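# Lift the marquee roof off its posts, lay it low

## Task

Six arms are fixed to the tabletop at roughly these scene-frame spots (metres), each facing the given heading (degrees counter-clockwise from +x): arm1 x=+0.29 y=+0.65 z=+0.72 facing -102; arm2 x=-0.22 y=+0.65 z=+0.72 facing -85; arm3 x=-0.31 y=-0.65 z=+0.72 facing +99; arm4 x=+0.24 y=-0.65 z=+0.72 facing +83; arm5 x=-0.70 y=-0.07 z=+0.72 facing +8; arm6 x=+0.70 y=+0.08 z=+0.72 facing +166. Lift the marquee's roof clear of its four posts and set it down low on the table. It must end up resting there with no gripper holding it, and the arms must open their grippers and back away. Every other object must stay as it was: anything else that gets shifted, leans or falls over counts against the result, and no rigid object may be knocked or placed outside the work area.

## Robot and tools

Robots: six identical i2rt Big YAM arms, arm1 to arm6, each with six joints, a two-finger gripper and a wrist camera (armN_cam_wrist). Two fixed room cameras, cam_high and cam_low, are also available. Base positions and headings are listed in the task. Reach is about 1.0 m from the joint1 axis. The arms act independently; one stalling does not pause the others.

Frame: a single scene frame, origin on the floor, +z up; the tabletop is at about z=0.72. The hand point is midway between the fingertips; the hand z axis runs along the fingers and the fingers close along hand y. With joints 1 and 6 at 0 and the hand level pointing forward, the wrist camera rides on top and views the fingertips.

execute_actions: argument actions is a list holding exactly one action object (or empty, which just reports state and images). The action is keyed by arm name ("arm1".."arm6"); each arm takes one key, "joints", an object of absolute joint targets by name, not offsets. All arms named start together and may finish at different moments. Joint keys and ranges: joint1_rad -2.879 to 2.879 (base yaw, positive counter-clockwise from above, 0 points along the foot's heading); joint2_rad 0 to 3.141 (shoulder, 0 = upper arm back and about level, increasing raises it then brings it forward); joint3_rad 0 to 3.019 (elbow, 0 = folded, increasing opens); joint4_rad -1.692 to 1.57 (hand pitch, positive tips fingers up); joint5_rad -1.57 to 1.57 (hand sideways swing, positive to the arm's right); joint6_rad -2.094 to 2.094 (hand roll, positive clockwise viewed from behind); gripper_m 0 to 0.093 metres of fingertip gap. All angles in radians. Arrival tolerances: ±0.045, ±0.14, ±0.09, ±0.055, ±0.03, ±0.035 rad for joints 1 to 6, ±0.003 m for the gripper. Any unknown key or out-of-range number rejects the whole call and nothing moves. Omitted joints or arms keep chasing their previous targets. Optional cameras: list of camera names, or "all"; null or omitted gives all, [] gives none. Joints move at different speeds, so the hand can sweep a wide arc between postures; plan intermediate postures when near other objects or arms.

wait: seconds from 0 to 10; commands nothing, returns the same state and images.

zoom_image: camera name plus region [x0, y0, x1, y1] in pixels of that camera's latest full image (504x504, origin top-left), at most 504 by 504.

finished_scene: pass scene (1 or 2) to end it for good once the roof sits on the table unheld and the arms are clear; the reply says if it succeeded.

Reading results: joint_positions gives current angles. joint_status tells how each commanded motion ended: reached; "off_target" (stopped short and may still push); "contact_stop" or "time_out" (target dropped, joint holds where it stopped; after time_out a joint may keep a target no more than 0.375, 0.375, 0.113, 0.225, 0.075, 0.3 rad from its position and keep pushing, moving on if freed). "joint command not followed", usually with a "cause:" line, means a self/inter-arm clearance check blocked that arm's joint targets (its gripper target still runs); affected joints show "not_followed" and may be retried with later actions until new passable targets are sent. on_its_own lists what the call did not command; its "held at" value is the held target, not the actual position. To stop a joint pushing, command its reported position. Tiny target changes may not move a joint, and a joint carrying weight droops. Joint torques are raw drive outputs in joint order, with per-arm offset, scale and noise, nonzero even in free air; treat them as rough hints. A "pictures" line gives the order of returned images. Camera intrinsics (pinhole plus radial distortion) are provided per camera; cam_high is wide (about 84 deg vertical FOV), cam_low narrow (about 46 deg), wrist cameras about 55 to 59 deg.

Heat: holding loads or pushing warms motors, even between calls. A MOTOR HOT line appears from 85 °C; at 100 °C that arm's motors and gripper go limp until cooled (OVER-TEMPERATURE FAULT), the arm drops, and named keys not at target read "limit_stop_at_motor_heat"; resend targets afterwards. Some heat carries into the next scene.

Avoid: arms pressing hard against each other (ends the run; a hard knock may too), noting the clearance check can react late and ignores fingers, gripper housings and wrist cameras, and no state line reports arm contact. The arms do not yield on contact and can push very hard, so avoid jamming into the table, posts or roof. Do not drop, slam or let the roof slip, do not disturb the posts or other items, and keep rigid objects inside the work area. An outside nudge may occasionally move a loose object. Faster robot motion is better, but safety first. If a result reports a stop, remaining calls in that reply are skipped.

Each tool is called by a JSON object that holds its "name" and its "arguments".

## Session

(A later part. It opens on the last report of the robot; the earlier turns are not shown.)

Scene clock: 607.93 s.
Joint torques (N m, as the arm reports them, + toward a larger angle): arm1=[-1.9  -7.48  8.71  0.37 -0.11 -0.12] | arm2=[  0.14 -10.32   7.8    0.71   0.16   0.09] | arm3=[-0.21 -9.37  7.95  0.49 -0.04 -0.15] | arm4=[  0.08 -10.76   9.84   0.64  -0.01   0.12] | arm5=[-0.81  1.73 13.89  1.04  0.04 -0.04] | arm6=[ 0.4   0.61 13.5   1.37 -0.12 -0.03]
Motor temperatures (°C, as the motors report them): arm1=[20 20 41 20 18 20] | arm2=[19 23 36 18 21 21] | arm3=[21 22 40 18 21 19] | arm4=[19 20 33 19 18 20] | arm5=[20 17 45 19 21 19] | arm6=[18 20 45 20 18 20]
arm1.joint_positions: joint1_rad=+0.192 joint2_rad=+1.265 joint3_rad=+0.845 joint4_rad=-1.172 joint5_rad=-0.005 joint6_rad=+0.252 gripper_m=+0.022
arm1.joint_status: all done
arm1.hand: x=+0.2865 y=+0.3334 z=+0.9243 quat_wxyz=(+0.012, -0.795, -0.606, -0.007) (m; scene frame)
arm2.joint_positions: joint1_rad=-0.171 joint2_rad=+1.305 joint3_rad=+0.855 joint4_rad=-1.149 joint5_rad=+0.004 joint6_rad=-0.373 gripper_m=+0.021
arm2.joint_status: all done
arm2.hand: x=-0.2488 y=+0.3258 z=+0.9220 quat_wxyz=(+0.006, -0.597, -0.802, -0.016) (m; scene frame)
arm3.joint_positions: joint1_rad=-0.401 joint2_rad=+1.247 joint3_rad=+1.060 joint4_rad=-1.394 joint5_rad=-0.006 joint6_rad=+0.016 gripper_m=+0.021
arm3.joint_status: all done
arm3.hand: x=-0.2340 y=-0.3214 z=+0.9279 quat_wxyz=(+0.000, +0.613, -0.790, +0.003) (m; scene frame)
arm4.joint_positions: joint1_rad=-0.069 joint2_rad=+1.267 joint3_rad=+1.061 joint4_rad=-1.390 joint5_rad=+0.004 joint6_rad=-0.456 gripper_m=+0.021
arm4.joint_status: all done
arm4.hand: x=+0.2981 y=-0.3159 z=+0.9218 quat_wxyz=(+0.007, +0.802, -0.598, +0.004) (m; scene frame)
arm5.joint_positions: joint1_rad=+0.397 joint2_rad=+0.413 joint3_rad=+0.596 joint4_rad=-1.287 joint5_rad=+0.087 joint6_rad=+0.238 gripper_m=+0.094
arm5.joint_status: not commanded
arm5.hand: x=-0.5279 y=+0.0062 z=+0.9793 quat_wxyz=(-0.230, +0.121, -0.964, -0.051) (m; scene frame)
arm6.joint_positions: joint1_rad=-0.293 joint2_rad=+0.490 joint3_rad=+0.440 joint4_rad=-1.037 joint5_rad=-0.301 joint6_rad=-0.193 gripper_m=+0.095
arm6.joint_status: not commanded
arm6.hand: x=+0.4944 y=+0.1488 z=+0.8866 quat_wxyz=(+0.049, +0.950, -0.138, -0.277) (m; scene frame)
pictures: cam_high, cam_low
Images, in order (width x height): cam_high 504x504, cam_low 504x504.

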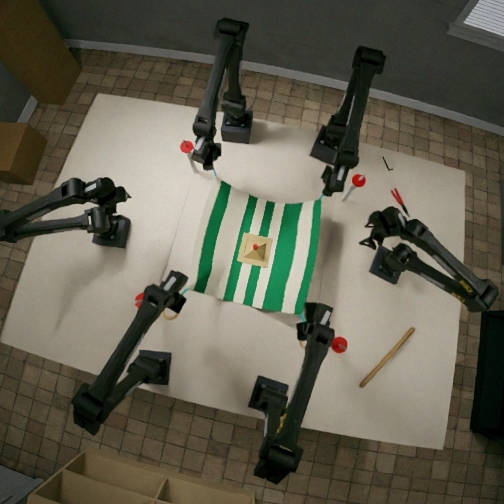

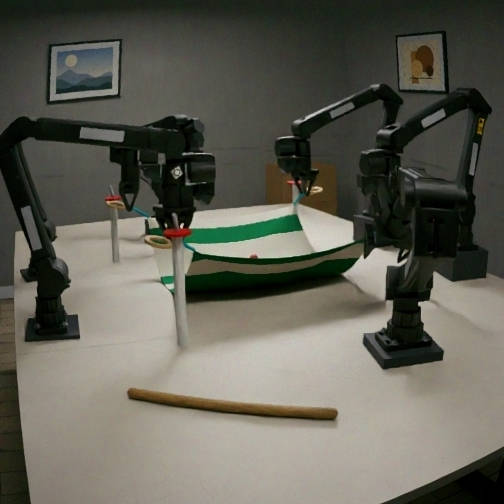

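{"name": "execute_actions", "arguments": {"actions": [{"arm1":{"joints":{"joint2_rad":1.453,"joint3_rad":0.749,"joint4_rad":-0.840,"joint6_rad":-0.024}},"arm2":{"joints":{"joint2_rad":1.484,"joint3_rad":0.767,"joint4_rad":-0.824,"joint6_rad":-0.068}},"arm3":{"joints":{"joint2_rad":1.369,"joint3_rad":0.922,"joint4_rad":-1.092,"joint6_rad":-0.247}},"arm4":{"joints":{"joint2_rad":1.388,"joint3_rad":0.912,"joint4_rad":-1.089,"joint6_rad":-0.156}}}], "cameras": ["arm1_cam_wrist","arm2_cam_wrist","arm3_cam_wrist","arm4_cam_wrist","cam_high","cam_low"]}}

Scene clock: 674.80 s.
Joint torques (N m, as the arm reports them, + toward a larger angle): arm1=[-1.86 -8.53  7.07  0.5  -0.12 -0.14] | arm2=[ -0.15 -11.45   6.46   0.92   0.12   0.05] | arm3=[ -0.13 -10.72   7.55   0.5   -0.06  -0.16] | arm4=[  0.14 -12.14   9.29   0.78  -0.03   0.12] | arm5=[-0.89  1.78 13.87  1.07  0.04 -0.04] | arm6=[ 0.47  0.54 13.46  1.36 -0.13 -0.04]
Motor temperatures (°C, as the motors report them): arm1=[20 21 41 20 18 20] | arm2=[19 24 36 18 21 21] | arm3=[21 22 37 18 21 19] | arm4=[19 21 32 19 18 20] | arm5=[20 17 46 19 21 19] | arm6=[18 20 46 20 18 20]
arm1.joint_positions: joint1_rad=+0.192 joint2_rad=+1.467 joint3_rad=+0.747 joint4_rad=-0.853 joint5_rad=-0.005 joint6_rad=-0.016 gripper_m=+0.022
arm1.joint_status: all done
arm1.hand: x=+0.2854 y=+0.3134 z=+0.8302 quat_wxyz=(+0.004, -0.707, -0.707, -0.002) (m; scene frame)
arm2.joint_positions: joint1_rad=-0.171 joint2_rad=+1.499 joint3_rad=+0.762 joint4_rad=-0.834 joint5_rad=+0.005 joint6_rad=-0.083 gripper_m=+0.021
arm2.joint_status: all done
arm2.hand: x=-0.2496 y=+0.3063 z=+0.8303 quat_wxyz=(+0.000, -0.707, -0.708, -0.004) (m; scene frame)
arm3.joint_positions: joint1_rad=-0.401 joint2_rad=+1.386 joint3_rad=+0.907 joint4_rad=-1.103 joint5_rad=-0.006 joint6_rad=-0.238 gripper_m=+0.021
arm3.joint_status: all done
arm3.hand: x=-0.2289 y=-0.3047 z=+0.8272 quat_wxyz=(+0.001, +0.708, -0.706, +0.003) (m; scene frame)
arm4.joint_positions: joint1_rad=-0.069 joint2_rad=+1.391 joint3_rad=+0.915 joint4_rad=-1.105 joint5_rad=+0.005 joint6_rad=-0.165 gripper_m=+0.021
arm4.joint_status: all done
arm4.hand: x=+0.3008 y=-0.2984 z=+0.8281 quat_wxyz=(+0.000, +0.707, -0.707, +0.001) (m; scene frame)
arm5.joint_positions: joint1_rad=+0.397 joint2_rad=+0.413 joint3_rad=+0.596 joint4_rad=-1.287 joint5_rad=+0.087 joint6_rad=+0.238 gripper_m=+0.094
arm5.joint_status: not commanded
arm5.hand: x=-0.5279 y=+0.0062 z=+0.9793 quat_wxyz=(-0.230, +0.121, -0.964, -0.051) (m; scene frame)
arm6.joint_positions: joint1_rad=-0.293 joint2_rad=+0.490 joint3_rad=+0.440 joint4_rad=-1.037 joint5_rad=-0.301 joint6_rad=-0.193 gripper_m=+0.095
arm6.joint_status: not commanded
arm6.hand: x=+0.4944 y=+0.1488 z=+0.8866 quat_wxyz=(+0.049, +0.950, -0.138, -0.277) (m; scene frame)
pictures: arm1_cam_wrist, arm2_cam_wrist, arm3_cam_wrist, arm4_cam_wrist, cam_high, cam_low
Images, in order (width x height): arm1_cam_wrist 504x504, arm2_cam_wrist 504x504, arm3_cam_wrist 504x504, arm4_cam_wrist 504x504, cam_high 504x504, cam_low 504x504.

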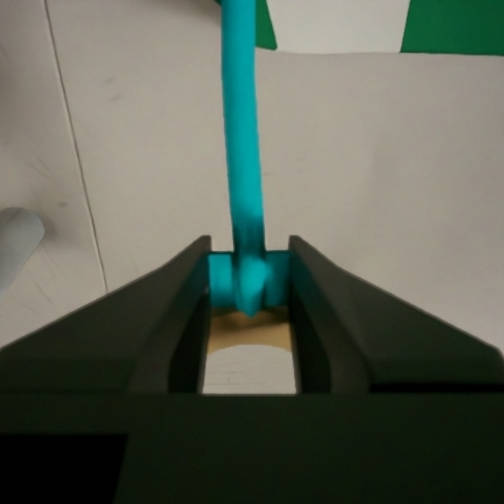

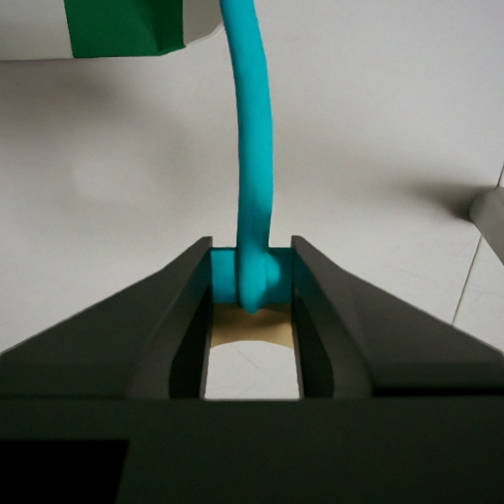

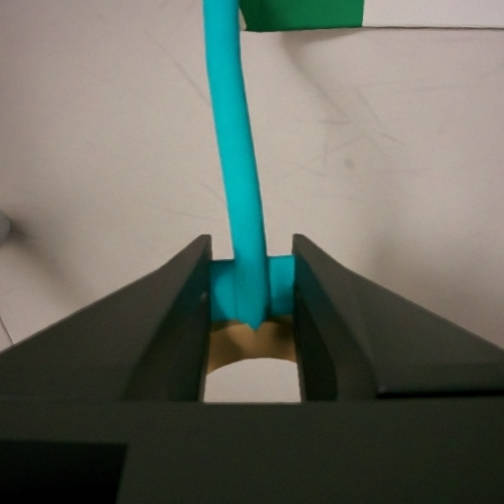

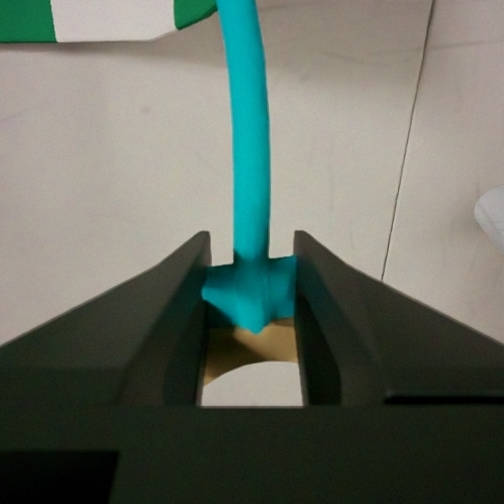

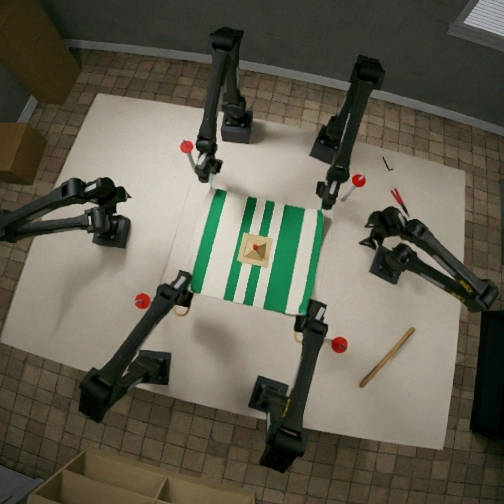

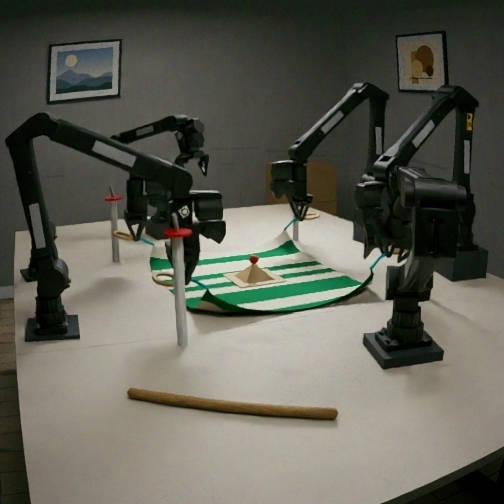

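{"name": "execute_actions", "arguments": {"actions": [{"arm1":{"joints":{"joint2_rad":1.636,"joint3_rad":0.597,"joint4_rad":-0.505,"joint6_rad":-0.374}},"arm2":{"joints":{"joint2_rad":1.682,"joint3_rad":0.621,"joint4_rad":-0.481,"joint6_rad":0.282}},"arm3":{"joints":{"joint2_rad":1.460,"joint3_rad":0.710,"joint4_rad":-0.782,"joint6_rad":-0.597}},"arm4":{"joints":{"joint2_rad":1.483,"joint3_rad":0.706,"joint4_rad":-0.779,"joint6_rad":0.194}}}], "cameras": ["arm1_cam_wrist","arm2_cam_wrist","arm3_cam_wrist","arm4_cam_wrist","cam_high","cam_low"]}}

Scene clock: 742.43 s.
Joint torques (N m, as the arm reports them, + toward a larger angle): arm1=[-1.89 -8.67  5.09  0.5  -0.15 -0.14] | arm2=[  0.39 -11.78   4.41   0.83   0.11   0.05] | arm3=[ -0.07 -10.18   6.09   0.5   -0.09  -0.14] | arm4=[  0.07 -10.83   7.66   0.83   0.     0.14] | arm5=[-0.84  1.76 13.88  1.04  0.04 -0.04] | arm6=[ 0.52  0.6  13.51  1.39 -0.13 -0.03]
Motor temperatures (°C, as the motors report them): arm1=[20 22 38 20 17 20] | arm2=[19 24 33 18 21 21] | arm3=[21 23 36 18 21 19] | arm4=[19 21 31 19 18 20] | arm5=[20 17 47 19 21 19] | arm6=[18 20 47 20 18 20]
arm1.joint_positions: joint1_rad=+0.192 joint2_rad=+1.649 joint3_rad=+0.591 joint4_rad=-0.518 joint5_rad=-0.005 joint6_rad=-0.366 gripper_m=+0.022
arm1.joint_status: all done
arm1.hand: x=+0.2852 y=+0.3457 z=+0.7379 quat_wxyz=(+0.005, -0.573, -0.820, -0.004) (m; scene frame)
arm2.joint_positions: joint1_rad=-0.171 joint2_rad=+1.697 joint3_rad=+0.612 joint4_rad=-0.491 joint5_rad=+0.005 joint6_rad=+0.267 gripper_m=+0.021
arm2.joint_status: all done
arm2.hand: x=-0.2460 y=+0.3375 z=+0.7342 quat_wxyz=(+0.002, -0.819, -0.574, -0.005) (m; scene frame)
arm3.joint_positions: joint1_rad=-0.401 joint2_rad=+1.472 joint3_rad=+0.698 joint4_rad=-0.792 joint5_rad=-0.006 joint6_rad=-0.587 gripper_m=+0.021
arm3.joint_status: all done
arm3.hand: x=-0.2346 y=-0.3325 z=+0.7348 quat_wxyz=(-0.006, +0.820, -0.572, +0.000) (m; scene frame)
arm4.joint_positions: joint1_rad=-0.069 joint2_rad=+1.476 joint3_rad=+0.708 joint4_rad=-0.796 joint5_rad=+0.006 joint6_rad=+0.185 gripper_m=+0.022
arm4.joint_status: all done
arm4.hand: x=+0.2961 y=-0.3248 z=+0.7362 quat_wxyz=(-0.006, +0.573, -0.820, -0.005) (m; scene frame)
arm5.joint_positions: joint1_rad=+0.397 joint2_rad=+0.413 joint3_rad=+0.596 joint4_rad=-1.287 joint5_rad=+0.087 joint6_rad=+0.238 gripper_m=+0.094
arm5.joint_status: not commanded
arm5.hand: x=-0.5279 y=+0.0062 z=+0.9793 quat_wxyz=(-0.230, +0.121, -0.964, -0.051) (m; scene frame)
arm6.joint_positions: joint1_rad=-0.293 joint2_rad=+0.490 joint3_rad=+0.440 joint4_rad=-1.037 joint5_rad=-0.301 joint6_rad=-0.193 gripper_m=+0.095
arm6.joint_status: not commanded
arm6.hand: x=+0.4944 y=+0.1488 z=+0.8866 quat_wxyz=(+0.049, +0.950, -0.138, -0.277) (m; scene frame)
pictures: arm1_cam_wrist, arm2_cam_wrist, arm3_cam_wrist, arm4_cam_wrist, cam_high, cam_low
Images, in order (width x height): arm1_cam_wrist 504x504, arm2_cam_wrist 504x504, arm3_cam_wrist 504x504, arm4_cam_wrist 504x504, cam_high 504x504, cam_low 504x504.

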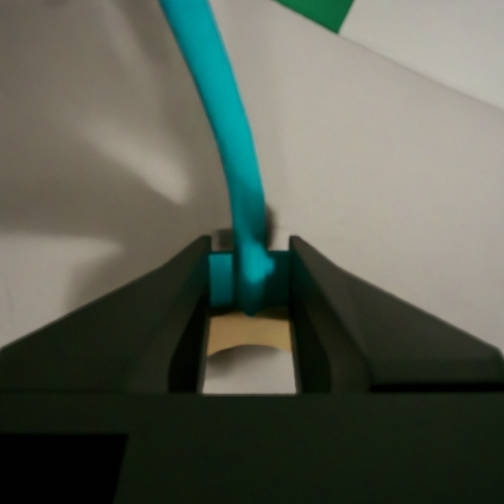

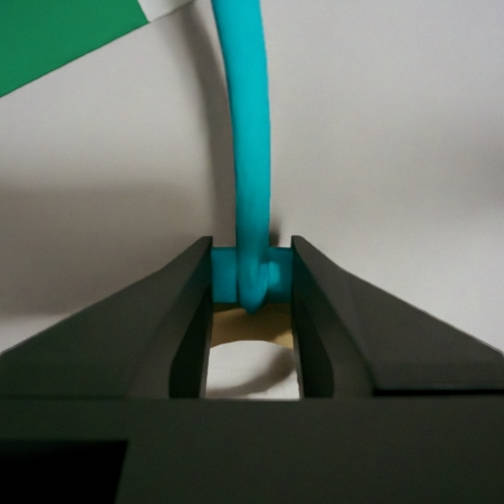

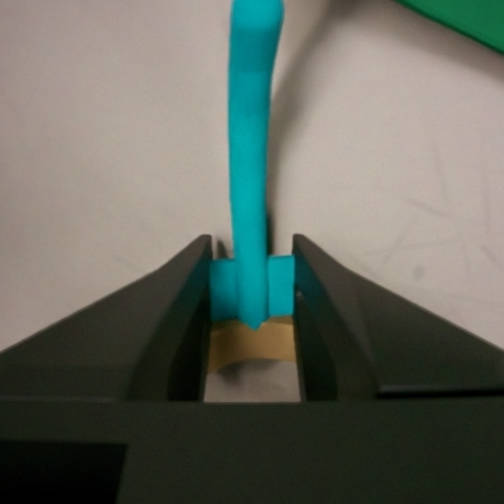

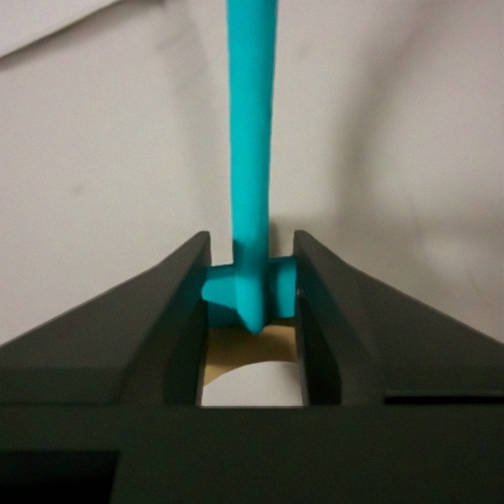

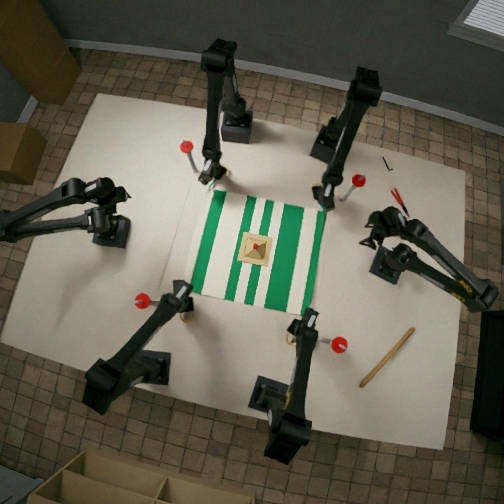

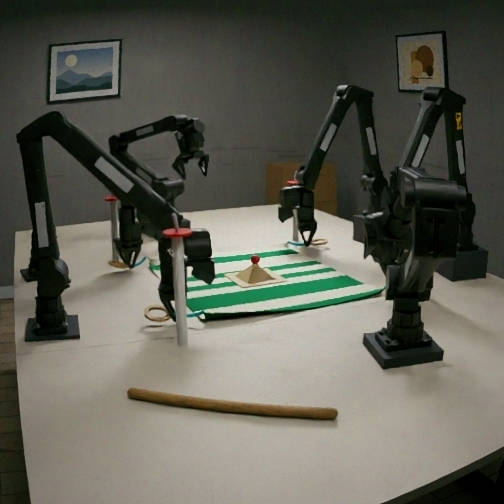

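{"name": "zoom_image", "arguments": {"camera": "cam_low", "region": [95, 215, 395, 350]}}

{"name": "zoom_image", "arguments": {"camera": "cam_high", "region": [130, 130, 380, 360]}}

Region (95, 215, 395, 350) of cam_low's 504x504 image, scaled by 1.680, with more detail than that image has; it fills the top 227 rows of this view, and the rest is white.

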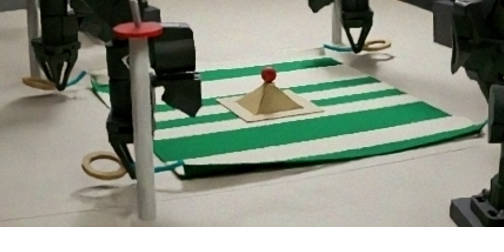

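Region (130, 130, 380, 360) of cam_high's 504x504 image, scaled by 2.016, with more detail than that image has; it fills the top 464 rows of this view, and the rest is white.

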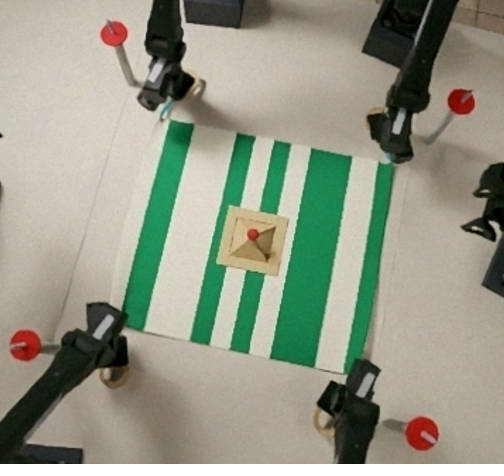

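{"name": "zoom_image", "arguments": {"camera": "cam_low", "region": [135, 285, 225, 335]}}

{"name": "zoom_image", "arguments": {"camera": "cam_low", "region": [100, 240, 170, 280]}}

{"name": "zoom_image", "arguments": {"camera": "cam_low", "region": [275, 220, 345, 260]}}

Region (135, 285, 225, 335) of cam_low's 504x504 image, scaled by 5.600, with more detail than that image has.

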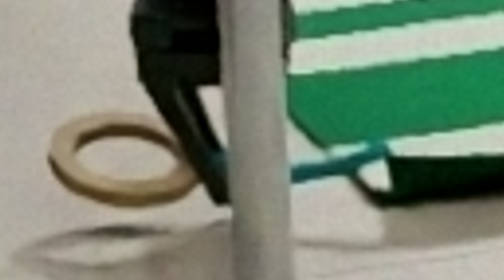

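Region (100, 240, 170, 280) of cam_low's 504x504 image, scaled by 7.200, with more detail than that image has; it fills the top 288 rows of this view, and the rest is white.

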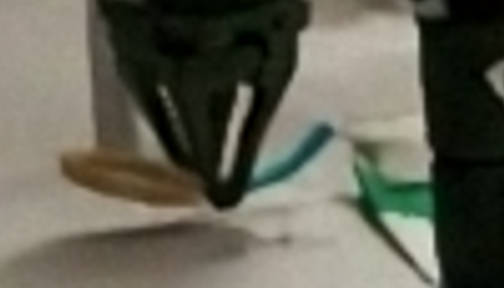

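Region (275, 220, 345, 260) of cam_low's 504x504 image, scaled by 7.200, with more detail than that image has; it fills the top 288 rows of this view, and the rest is white.

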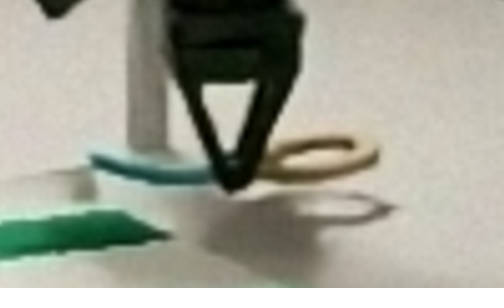

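{"name": "execute_actions", "arguments": {"actions": [{"arm1":{"joints":{"joint2_rad":1.598,"joint3_rad":0.508,"joint4_rad":-0.346}},"arm2":{"joints":{"joint2_rad":1.651,"joint3_rad":0.524,"joint4_rad":-0.303}},"arm3":{"joints":{"joint2_rad":1.416,"joint3_rad":0.637,"joint4_rad":-0.681}},"arm4":{"joints":{"joint2_rad":1.428,"joint3_rad":0.631,"joint4_rad":-0.673}}}], "cameras": ["arm1_cam_wrist","arm2_cam_wrist","arm3_cam_wrist","arm4_cam_wrist","cam_high","cam_low"]}}

Scene clock: 815.03 s.
Joint torques (N m, as the arm reports them, + toward a larger angle): arm1=[-1.87 -8.18  4.34  0.77 -0.15 -0.12] | arm2=[  0.33 -11.22   3.83   1.12   0.16   0.04] | arm3=[-0.13 -9.48  5.45  0.69 -0.09 -0.15] | arm4=[  0.12 -11.6    6.71   1.    -0.01   0.11] | arm5=[-0.96  1.65 13.88  1.07  0.03 -0.04] | arm6=[ 0.34  0.57 13.44  1.36 -0.13 -0.04]
Motor temperatures (°C, as the motors report them): arm1=[20 22 35 20 17 20] | arm2=[19 24 31 18 21 21] | arm3=[21 23 34 18 21 19] | arm4=[19 21 29 19 18 20] | arm5=[20 17 48 19 21 19] | arm6=[18 20 48 20 18 20]
arm1.joint_positions: joint1_rad=+0.192 joint2_rad=+1.613 joint3_rad=+0.509 joint4_rad=-0.360 joint5_rad=-0.005 joint6_rad=-0.367 gripper_m=+0.022
arm1.joint_status: all done
arm1.hand: x=+0.2852 y=+0.3467 z=+0.7344 quat_wxyz=(-0.027, -0.572, -0.819, +0.042) (m; scene frame)
arm2.joint_positions: joint1_rad=-0.171 joint2_rad=+1.667 joint3_rad=+0.522 joint4_rad=-0.314 joint5_rad=+0.005 joint6_rad=+0.268 gripper_m=+0.021
arm2.joint_status: all done
arm2.hand: x=-0.2457 y=+0.3401 z=+0.7291 quat_wxyz=(-0.043, -0.818, -0.572, +0.032) (m; scene frame)
arm3.joint_positions: joint1_rad=-0.401 joint2_rad=+1.427 joint3_rad=+0.636 joint4_rad=-0.692 joint5_rad=-0.006 joint6_rad=-0.588 gripper_m=+0.021
arm3.joint_status: all done
arm3.hand: x=-0.2349 y=-0.3338 z=+0.7322 quat_wxyz=(-0.045, +0.820, -0.571, -0.015) (m; scene frame)
arm4.joint_positions: joint1_rad=-0.069 joint2_rad=+1.439 joint3_rad=+0.644 joint4_rad=-0.690 joint5_rad=+0.006 joint6_rad=+0.185 gripper_m=+0.022
arm4.joint_status: all done
arm4.hand: x=+0.2957 y=-0.3267 z=+0.7307 quat_wxyz=(-0.034, +0.572, -0.819, -0.034) (m; scene frame)
arm5.joint_positions: joint1_rad=+0.397 joint2_rad=+0.413 joint3_rad=+0.596 joint4_rad=-1.287 joint5_rad=+0.087 joint6_rad=+0.238 gripper_m=+0.094
arm5.joint_status: not commanded
arm5.hand: x=-0.5279 y=+0.0062 z=+0.9793 quat_wxyz=(-0.230, +0.121, -0.964, -0.051) (m; scene frame)
arm6.joint_positions: joint1_rad=-0.293 joint2_rad=+0.490 joint3_rad=+0.440 joint4_rad=-1.037 joint5_rad=-0.301 joint6_rad=-0.193 gripper_m=+0.095
arm6.joint_status: not commanded
arm6.hand: x=+0.4944 y=+0.1488 z=+0.8866 quat_wxyz=(+0.049, +0.950, -0.138, -0.277) (m; scene frame)
pictures: arm1_cam_wrist, arm2_cam_wrist, arm3_cam_wrist, arm4_cam_wrist, cam_high, cam_low
Images, in order (width x height): arm1_cam_wrist 504x504, arm2_cam_wrist 504x504, arm3_cam_wrist 504x504, arm4_cam_wrist 504x504, cam_high 504x504, cam_low 504x504.

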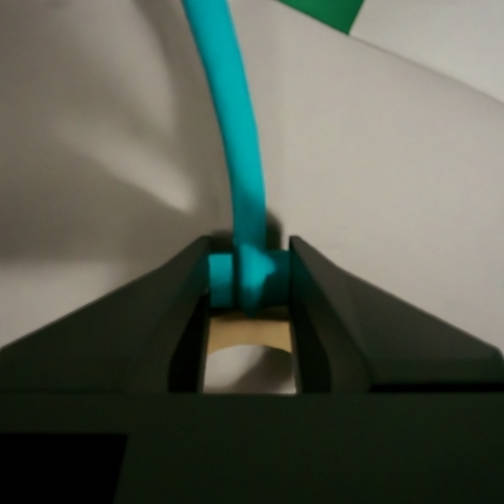

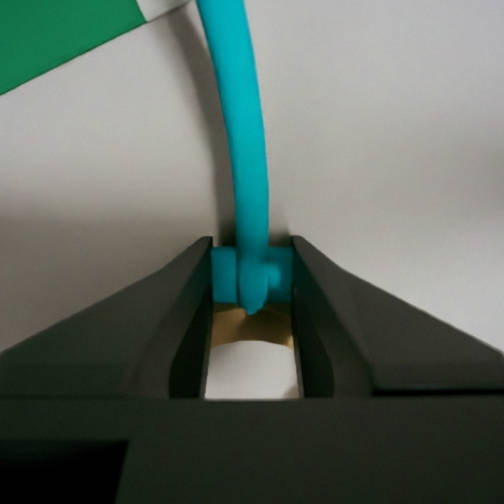

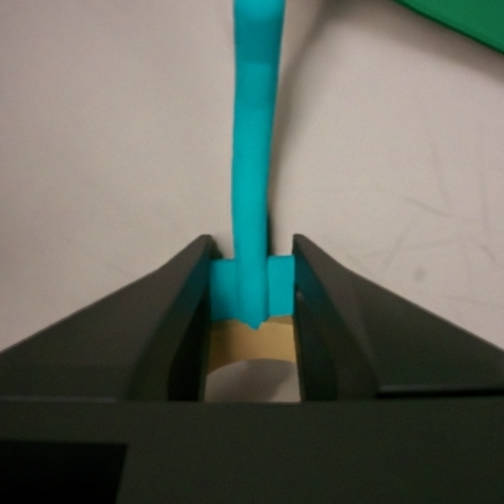

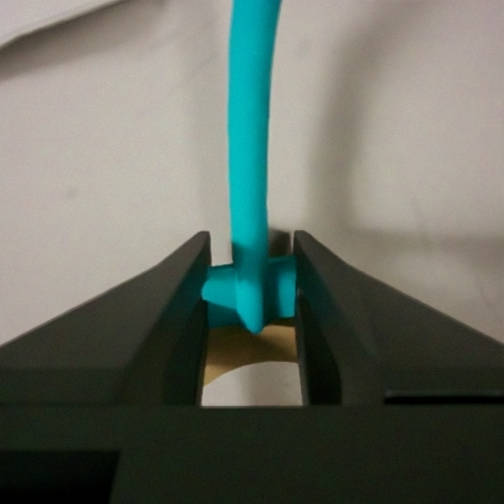

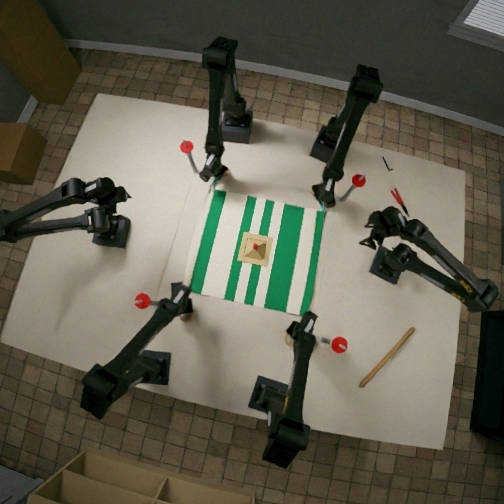

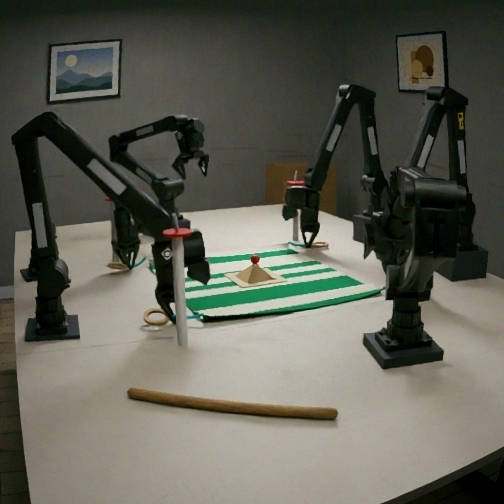

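{"name": "execute_actions", "arguments": {"actions": []}}

Scene clock: 826.30 s.
Joint torques (N m, as the arm reports them, + toward a larger angle): arm1=[-1.92 -8.06  4.26  0.78 -0.15 -0.12] | arm2=[  0.69 -10.75   3.66   1.13   0.13   0.07] | arm3=[-0.31 -9.4   5.37  0.67 -0.08 -0.15] | arm4=[  0.09 -11.69   6.76   0.98  -0.01   0.12] | arm5=[-0.85  1.72 13.88  1.06  0.05 -0.04] | arm6=[ 0.44  0.6  13.47  1.34 -0.14 -0.04]
Motor temperatures (°C, as the motors report them): arm1=[20 22 34 20 17 20] | arm2=[19 24 31 18 21 21] | arm3=[21 23 34 18 21 19] | arm4=[19 21 28 19 18 20] | arm5=[20 17 48 19 21 19] | arm6=[18 20 48 20 18 20]
arm1.joint_positions: joint1_rad=+0.192 joint2_rad=+1.613 joint3_rad=+0.509 joint4_rad=-0.360 joint5_rad=-0.005 joint6_rad=-0.367 gripper_m=+0.022
arm1.joint_status: all done
arm1.hand: x=+0.2852 y=+0.3467 z=+0.7344 quat_wxyz=(-0.027, -0.572, -0.819, +0.042) (m; scene frame)
arm2.joint_positions: joint1_rad=-0.171 joint2_rad=+1.667 joint3_rad=+0.522 joint4_rad=-0.314 joint5_rad=+0.005 joint6_rad=+0.268 gripper_m=+0.021
arm2.joint_status: all done
arm2.hand: x=-0.2457 y=+0.3401 z=+0.7291 quat_wxyz=(-0.043, -0.818, -0.572, +0.032) (m; scene frame)
arm3.joint_positions: joint1_rad=-0.401 joint2_rad=+1.427 joint3_rad=+0.636 joint4_rad=-0.692 joint5_rad=-0.006 joint6_rad=-0.588 gripper_m=+0.021
arm3.joint_status: all done
arm3.hand: x=-0.2349 y=-0.3338 z=+0.7322 quat_wxyz=(-0.045, +0.820, -0.571, -0.015) (m; scene frame)
arm4.joint_positions: joint1_rad=-0.069 joint2_rad=+1.439 joint3_rad=+0.644 joint4_rad=-0.690 joint5_rad=+0.006 joint6_rad=+0.185 gripper_m=+0.022
arm4.joint_status: all done
arm4.hand: x=+0.2957 y=-0.3267 z=+0.7307 quat_wxyz=(-0.034, +0.572, -0.819, -0.034) (m; scene frame)
arm5.joint_positions: joint1_rad=+0.397 joint2_rad=+0.413 joint3_rad=+0.596 joint4_rad=-1.287 joint5_rad=+0.087 joint6_rad=+0.238 gripper_m=+0.094
arm5.joint_status: not commanded
arm5.hand: x=-0.5279 y=+0.0062 z=+0.9793 quat_wxyz=(-0.230, +0.121, -0.964, -0.051) (m; scene frame)
arm6.joint_positions: joint1_rad=-0.293 joint2_rad=+0.490 joint3_rad=+0.440 joint4_rad=-1.037 joint5_rad=-0.301 joint6_rad=-0.193 gripper_m=+0.095
arm6.joint_status: not commanded
arm6.hand: x=+0.4944 y=+0.1488 z=+0.8866 quat_wxyz=(+0.049, +0.950, -0.138, -0.277) (m; scene frame)
pictures: arm1_cam_wrist, arm2_cam_wrist, arm3_cam_wrist, arm4_cam_wrist, arm5_cam_wrist, arm6_cam_wrist, cam_high, cam_low
Images, in order (width x height): arm1_cam_wrist 504x504, arm2_cam_wrist 504x504, arm3_cam_wrist 504x504, arm4_cam_wrist 504x504, arm5_cam_wrist 504x504, arm6_cam_wrist 504x504, cam_high 504x504, cam_low 504x504.

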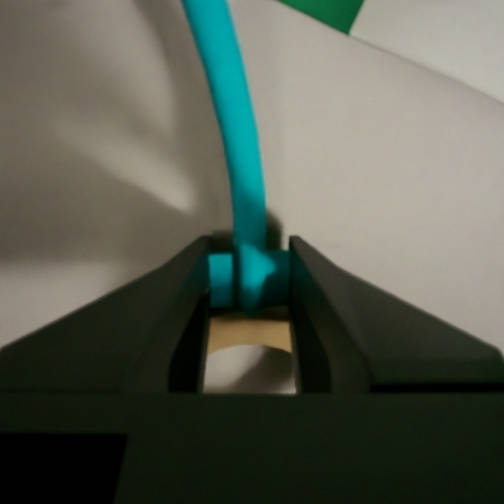

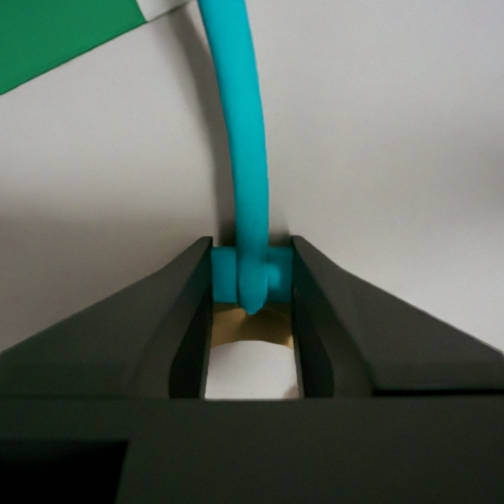

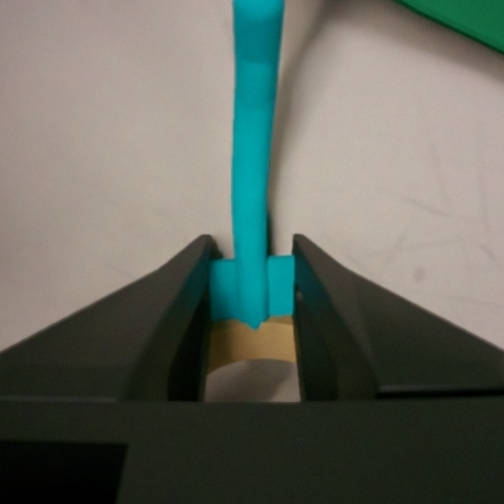

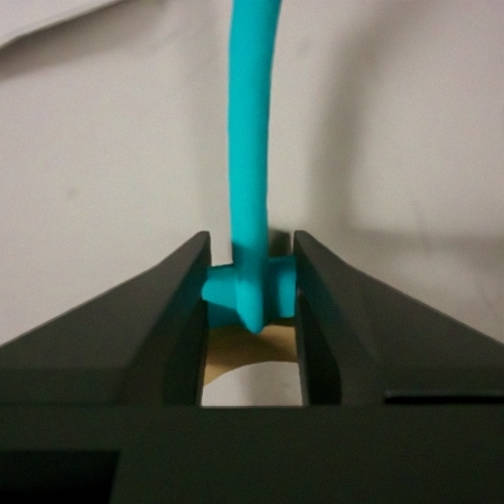

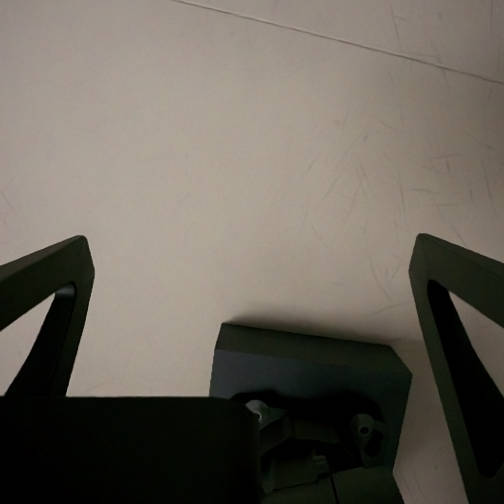

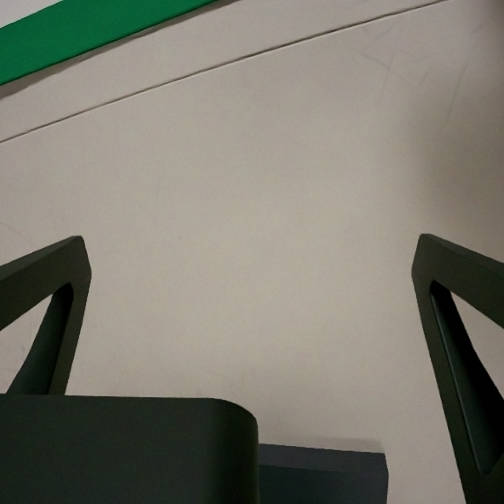

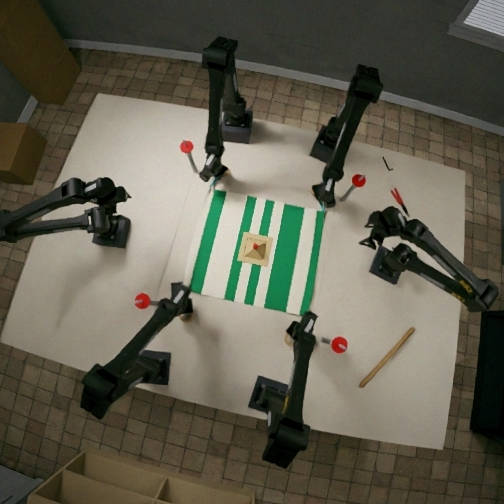

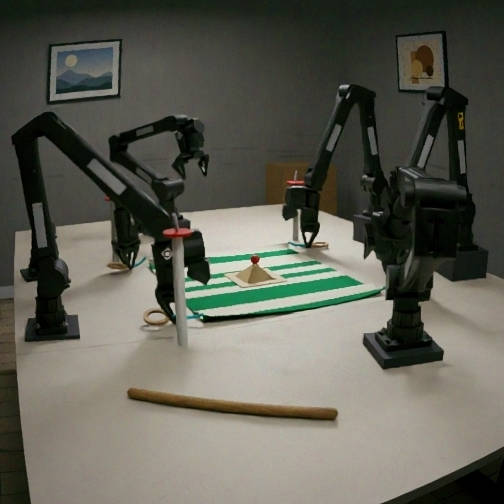

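{"name": "execute_actions", "arguments": {"actions": [{"arm1": {"joints": {"gripper_m": 0.04}}, "arm2": {"joints": {"gripper_m": 0.04}}, "arm3": {"joints": {"gripper_m": 0.04}}, "arm4": {"joints": {"gripper_m": 0.04}}}], "cameras": ["arm1_cam_wrist", "arm2_cam_wrist", "arm3_cam_wrist", "arm4_cam_wrist", "cam_low"]}}

Scene clock: 872.10 s.
Joint torques (N m, as the arm reports them, + toward a larger angle): arm1=[-1.81 -8.1   4.21  0.79 -0.15 -0.13] | arm2=[  0.24 -10.87   3.89   1.16   0.16   0.09] | arm3=[-0.12 -9.39  5.39  0.64 -0.08 -0.15] | arm4=[  0.14 -11.64   6.77   0.96   0.     0.12] | arm5=[-0.92  1.67 13.89  1.05  0.04 -0.04] | arm6=[ 0.27  0.65 13.47  1.38 -0.12 -0.03]
Motor temperatures (°C, as the motors report them): arm1=[20 22 33 20 17 20] | arm2=[19 24 30 18 21 21] | arm3=[21 23 33 18 21 19] | arm4=[19 21 28 19 18 20] | arm5=[20 17 48 19 21 19] | arm6=[18 20 49 20 18 20]
arm1.joint_positions: joint1_rad=+0.192 joint2_rad=+1.613 joint3_rad=+0.509 joint4_rad=-0.360 joint5_rad=-0.005 joint6_rad=-0.367 gripper_m=+0.040
arm1.joint_status: all done
arm1.hand: x=+0.2852 y=+0.3467 z=+0.7344 quat_wxyz=(-0.027, -0.572, -0.819, +0.042) (m; scene frame)
arm2.joint_positions: joint1_rad=-0.171 joint2_rad=+1.667 joint3_rad=+0.522 joint4_rad=-0.314 joint5_rad=+0.005 joint6_rad=+0.268 gripper_m=+0.040
arm2.joint_status: all done
arm2.hand: x=-0.2457 y=+0.3401 z=+0.7291 quat_wxyz=(-0.043, -0.818, -0.572, +0.032) (m; scene frame)
arm3.joint_positions: joint1_rad=-0.401 joint2_rad=+1.427 joint3_rad=+0.636 joint4_rad=-0.692 joint5_rad=-0.006 joint6_rad=-0.588 gripper_m=+0.040
arm3.joint_status: all done
arm3.hand: x=-0.2349 y=-0.3338 z=+0.7322 quat_wxyz=(-0.045, +0.820, -0.571, -0.015) (m; scene frame)
arm4.joint_positions: joint1_rad=-0.069 joint2_rad=+1.439 joint3_rad=+0.644 joint4_rad=-0.690 joint5_rad=+0.006 joint6_rad=+0.186 gripper_m=+0.040
arm4.joint_status: all done
arm4.hand: x=+0.2957 y=-0.3267 z=+0.7307 quat_wxyz=(-0.034, +0.572, -0.819, -0.034) (m; scene frame)
arm5.joint_positions: joint1_rad=+0.397 joint2_rad=+0.413 joint3_rad=+0.596 joint4_rad=-1.287 joint5_rad=+0.087 joint6_rad=+0.238 gripper_m=+0.094
arm5.joint_status: not commanded
arm5.hand: x=-0.5279 y=+0.0062 z=+0.9793 quat_wxyz=(-0.230, +0.121, -0.964, -0.051) (m; scene frame)
arm6.joint_positions: joint1_rad=-0.293 joint2_rad=+0.490 joint3_rad=+0.440 joint4_rad=-1.037 joint5_rad=-0.301 joint6_rad=-0.193 gripper_m=+0.095
arm6.joint_status: not commanded
arm6.hand: x=+0.4944 y=+0.1488 z=+0.8866 quat_wxyz=(+0.049, +0.950, -0.138, -0.277) (m; scene frame)
pictures: arm1_cam_wrist, arm2_cam_wrist, arm3_cam_wrist, arm4_cam_wrist, cam_low
Images, in order (width x height): arm1_cam_wrist 504x504, arm2_cam_wrist 504x504, arm3_cam_wrist 504x504, arm4_cam_wrist 504x504, cam_low 504x504.

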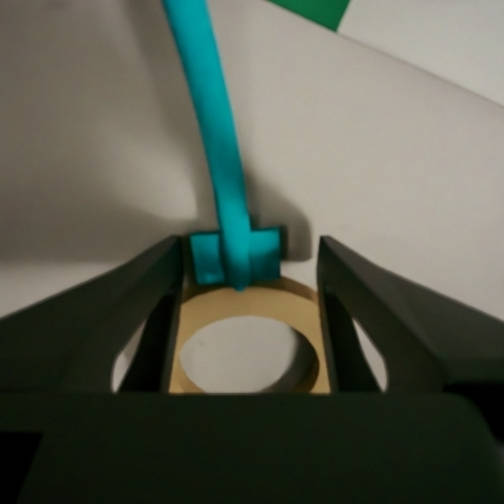

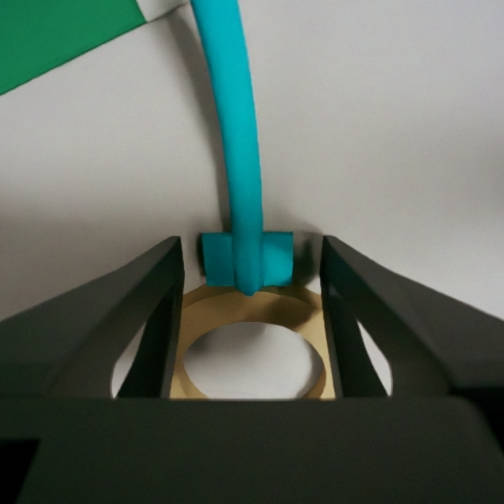

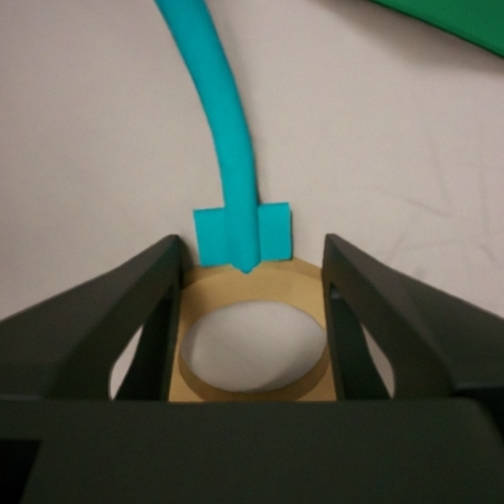

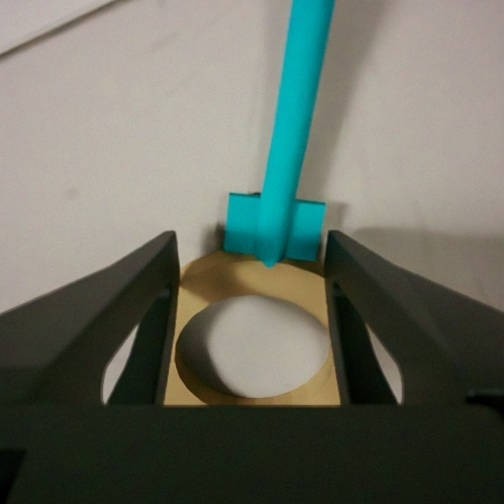

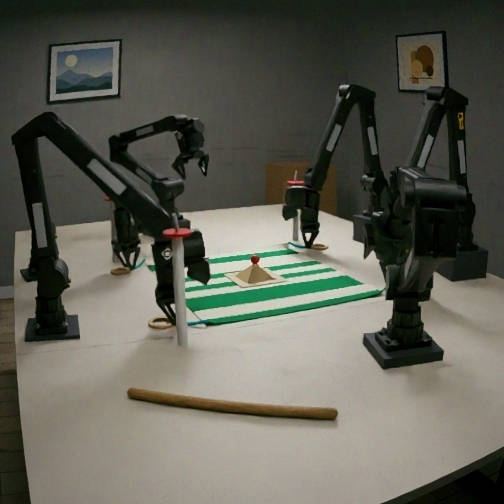

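{"name": "execute_actions", "arguments": {"actions": [{"arm1": {"joints": {"joint2_rad": 0.75, "gripper_m": 0.06}}, "arm2": {"joints": {"joint2_rad": 0.8, "gripper_m": 0.06}}, "arm3": {"joints": {"joint2_rad": 0.58, "gripper_m": 0.06}}, "arm4": {"joints": {"joint2_rad": 0.58, "gripper_m": 0.06}}}], "cameras": ["cam_high", "cam_low"]}}

Scene clock: 878.53 s.
Joint torques (N m, as the arm reports them, + toward a larger angle): arm1=[-1.8  -2.01  9.84  2.1  -0.12 -0.1 ] | arm2=[-0.03 -3.15  8.79  2.44  0.11  0.04] | arm3=[-0.08 -1.46  8.47  1.81 -0.07 -0.11] | arm4=[ 0.14 -1.55 10.86  2.2  -0.03  0.1 ] | arm5=[-0.93  1.72 13.89  1.05  0.05 -0.04] | arm6=[ 0.51  0.93 13.47  1.4  -0.14 -0.04]
Motor temperatures (°C, as the motors report them): arm1=[20 22 33 20 17 20] | arm2=[19 24 30 18 21 21] | arm3=[21 23 33 18 21 19] | arm4=[19 21 28 19 18 20] | arm5=[20 17 48 19 21 19] | arm6=[18 20 49 20 18 20]
arm1.joint_positions: joint1_rad=+0.192 joint2_rad=+0.752 joint3_rad=+0.509 joint4_rad=-0.360 joint5_rad=-0.005 joint6_rad=-0.367 gripper_m=+0.060
arm1.joint_status: all done
arm1.hand: x=+0.2866 y=+0.2837 z=+1.0211 quat_wxyz=(-0.258, -0.505, -0.729, +0.384) (m; scene frame)
arm2.joint_positions: joint1_rad=-0.171 joint2_rad=+0.802 joint3_rad=+0.522 joint4_rad=-0.314 joint5_rad=+0.005 joint6_rad=+0.268 gripper_m=+0.060
arm2.joint_status: all done
arm2.hand: x=-0.2545 y=+0.2721 z=+1.0266 quat_wxyz=(-0.361, -0.727, -0.504, +0.296) (m; scene frame)
arm3.joint_positions: joint1_rad=-0.401 joint2_rad=+0.577 joint3_rad=+0.634 joint4_rad=-0.692 joint5_rad=-0.006 joint6_rad=-0.588 gripper_m=+0.060
arm3.joint_status: all done
arm3.hand: x=-0.2391 y=-0.3390 z=+1.0035 quat_wxyz=(-0.424, +0.733, -0.507, -0.164) (m; scene frame)
arm4.joint_positions: joint1_rad=-0.069 joint2_rad=+0.582 joint3_rad=+0.644 joint4_rad=-0.690 joint5_rad=+0.006 joint6_rad=+0.186 gripper_m=+0.060
arm4.joint_status: all done
arm4.hand: x=+0.2957 y=-0.3345 z=+1.0083 quat_wxyz=(-0.322, +0.507, -0.730, -0.327) (m; scene frame)
arm5.joint_positions: joint1_rad=+0.397 joint2_rad=+0.413 joint3_rad=+0.596 joint4_rad=-1.287 joint5_rad=+0.087 joint6_rad=+0.238 gripper_m=+0.094
arm5.joint_status: not commanded
arm5.hand: x=-0.5279 y=+0.0062 z=+0.9793 quat_wxyz=(-0.230, +0.121, -0.964, -0.051) (m; scene frame)
arm6.joint_positions: joint1_rad=-0.293 joint2_rad=+0.490 joint3_rad=+0.440 joint4_rad=-1.037 joint5_rad=-0.301 joint6_rad=-0.193 gripper_m=+0.095
arm6.joint_status: not commanded
arm6.hand: x=+0.4944 y=+0.1488 z=+0.8866 quat_wxyz=(+0.049, +0.950, -0.138, -0.277) (m; scene frame)
pictures: cam_high, cam_low
Images, in order (width x height): cam_high 504x504, cam_low 504x504.

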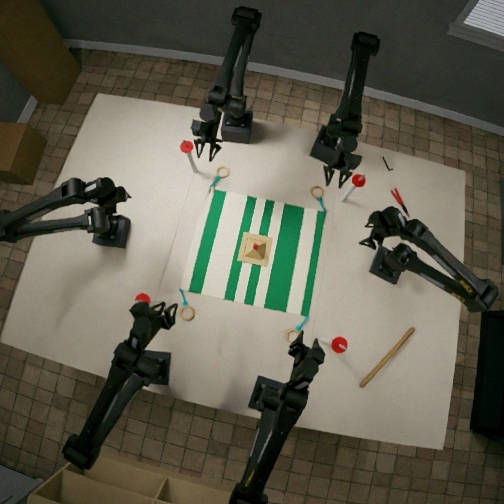

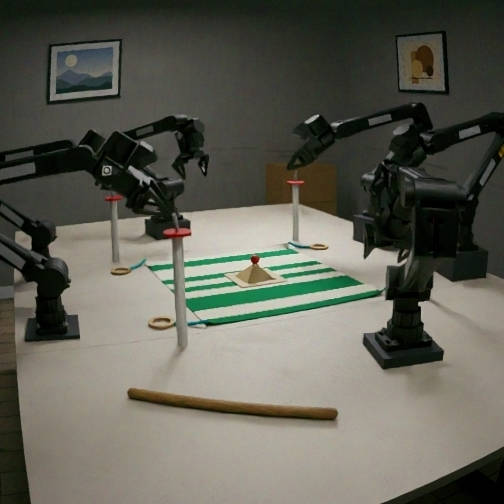

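{"name": "zoom_image", "arguments": {"camera": "cam_high", "region": [100, 120, 400, 400]}}

{"name": "zoom_image", "arguments": {"camera": "cam_low", "region": [60, 100, 400, 360]}}

Region (100, 120, 400, 400) of cam_high's 504x504 image, scaled by 1.680, with more detail than that image has; it fills the top 470 rows of this view, and the rest is white.

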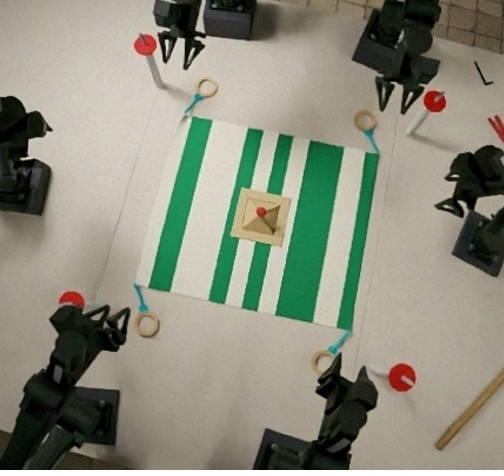

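Region (60, 100, 400, 360) of cam_low's 504x504 image, scaled by 1.482, with more detail than that image has; it fills the top 385 rows of this view, and the rest is white.

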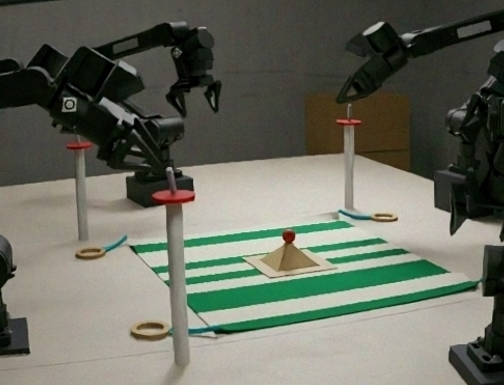

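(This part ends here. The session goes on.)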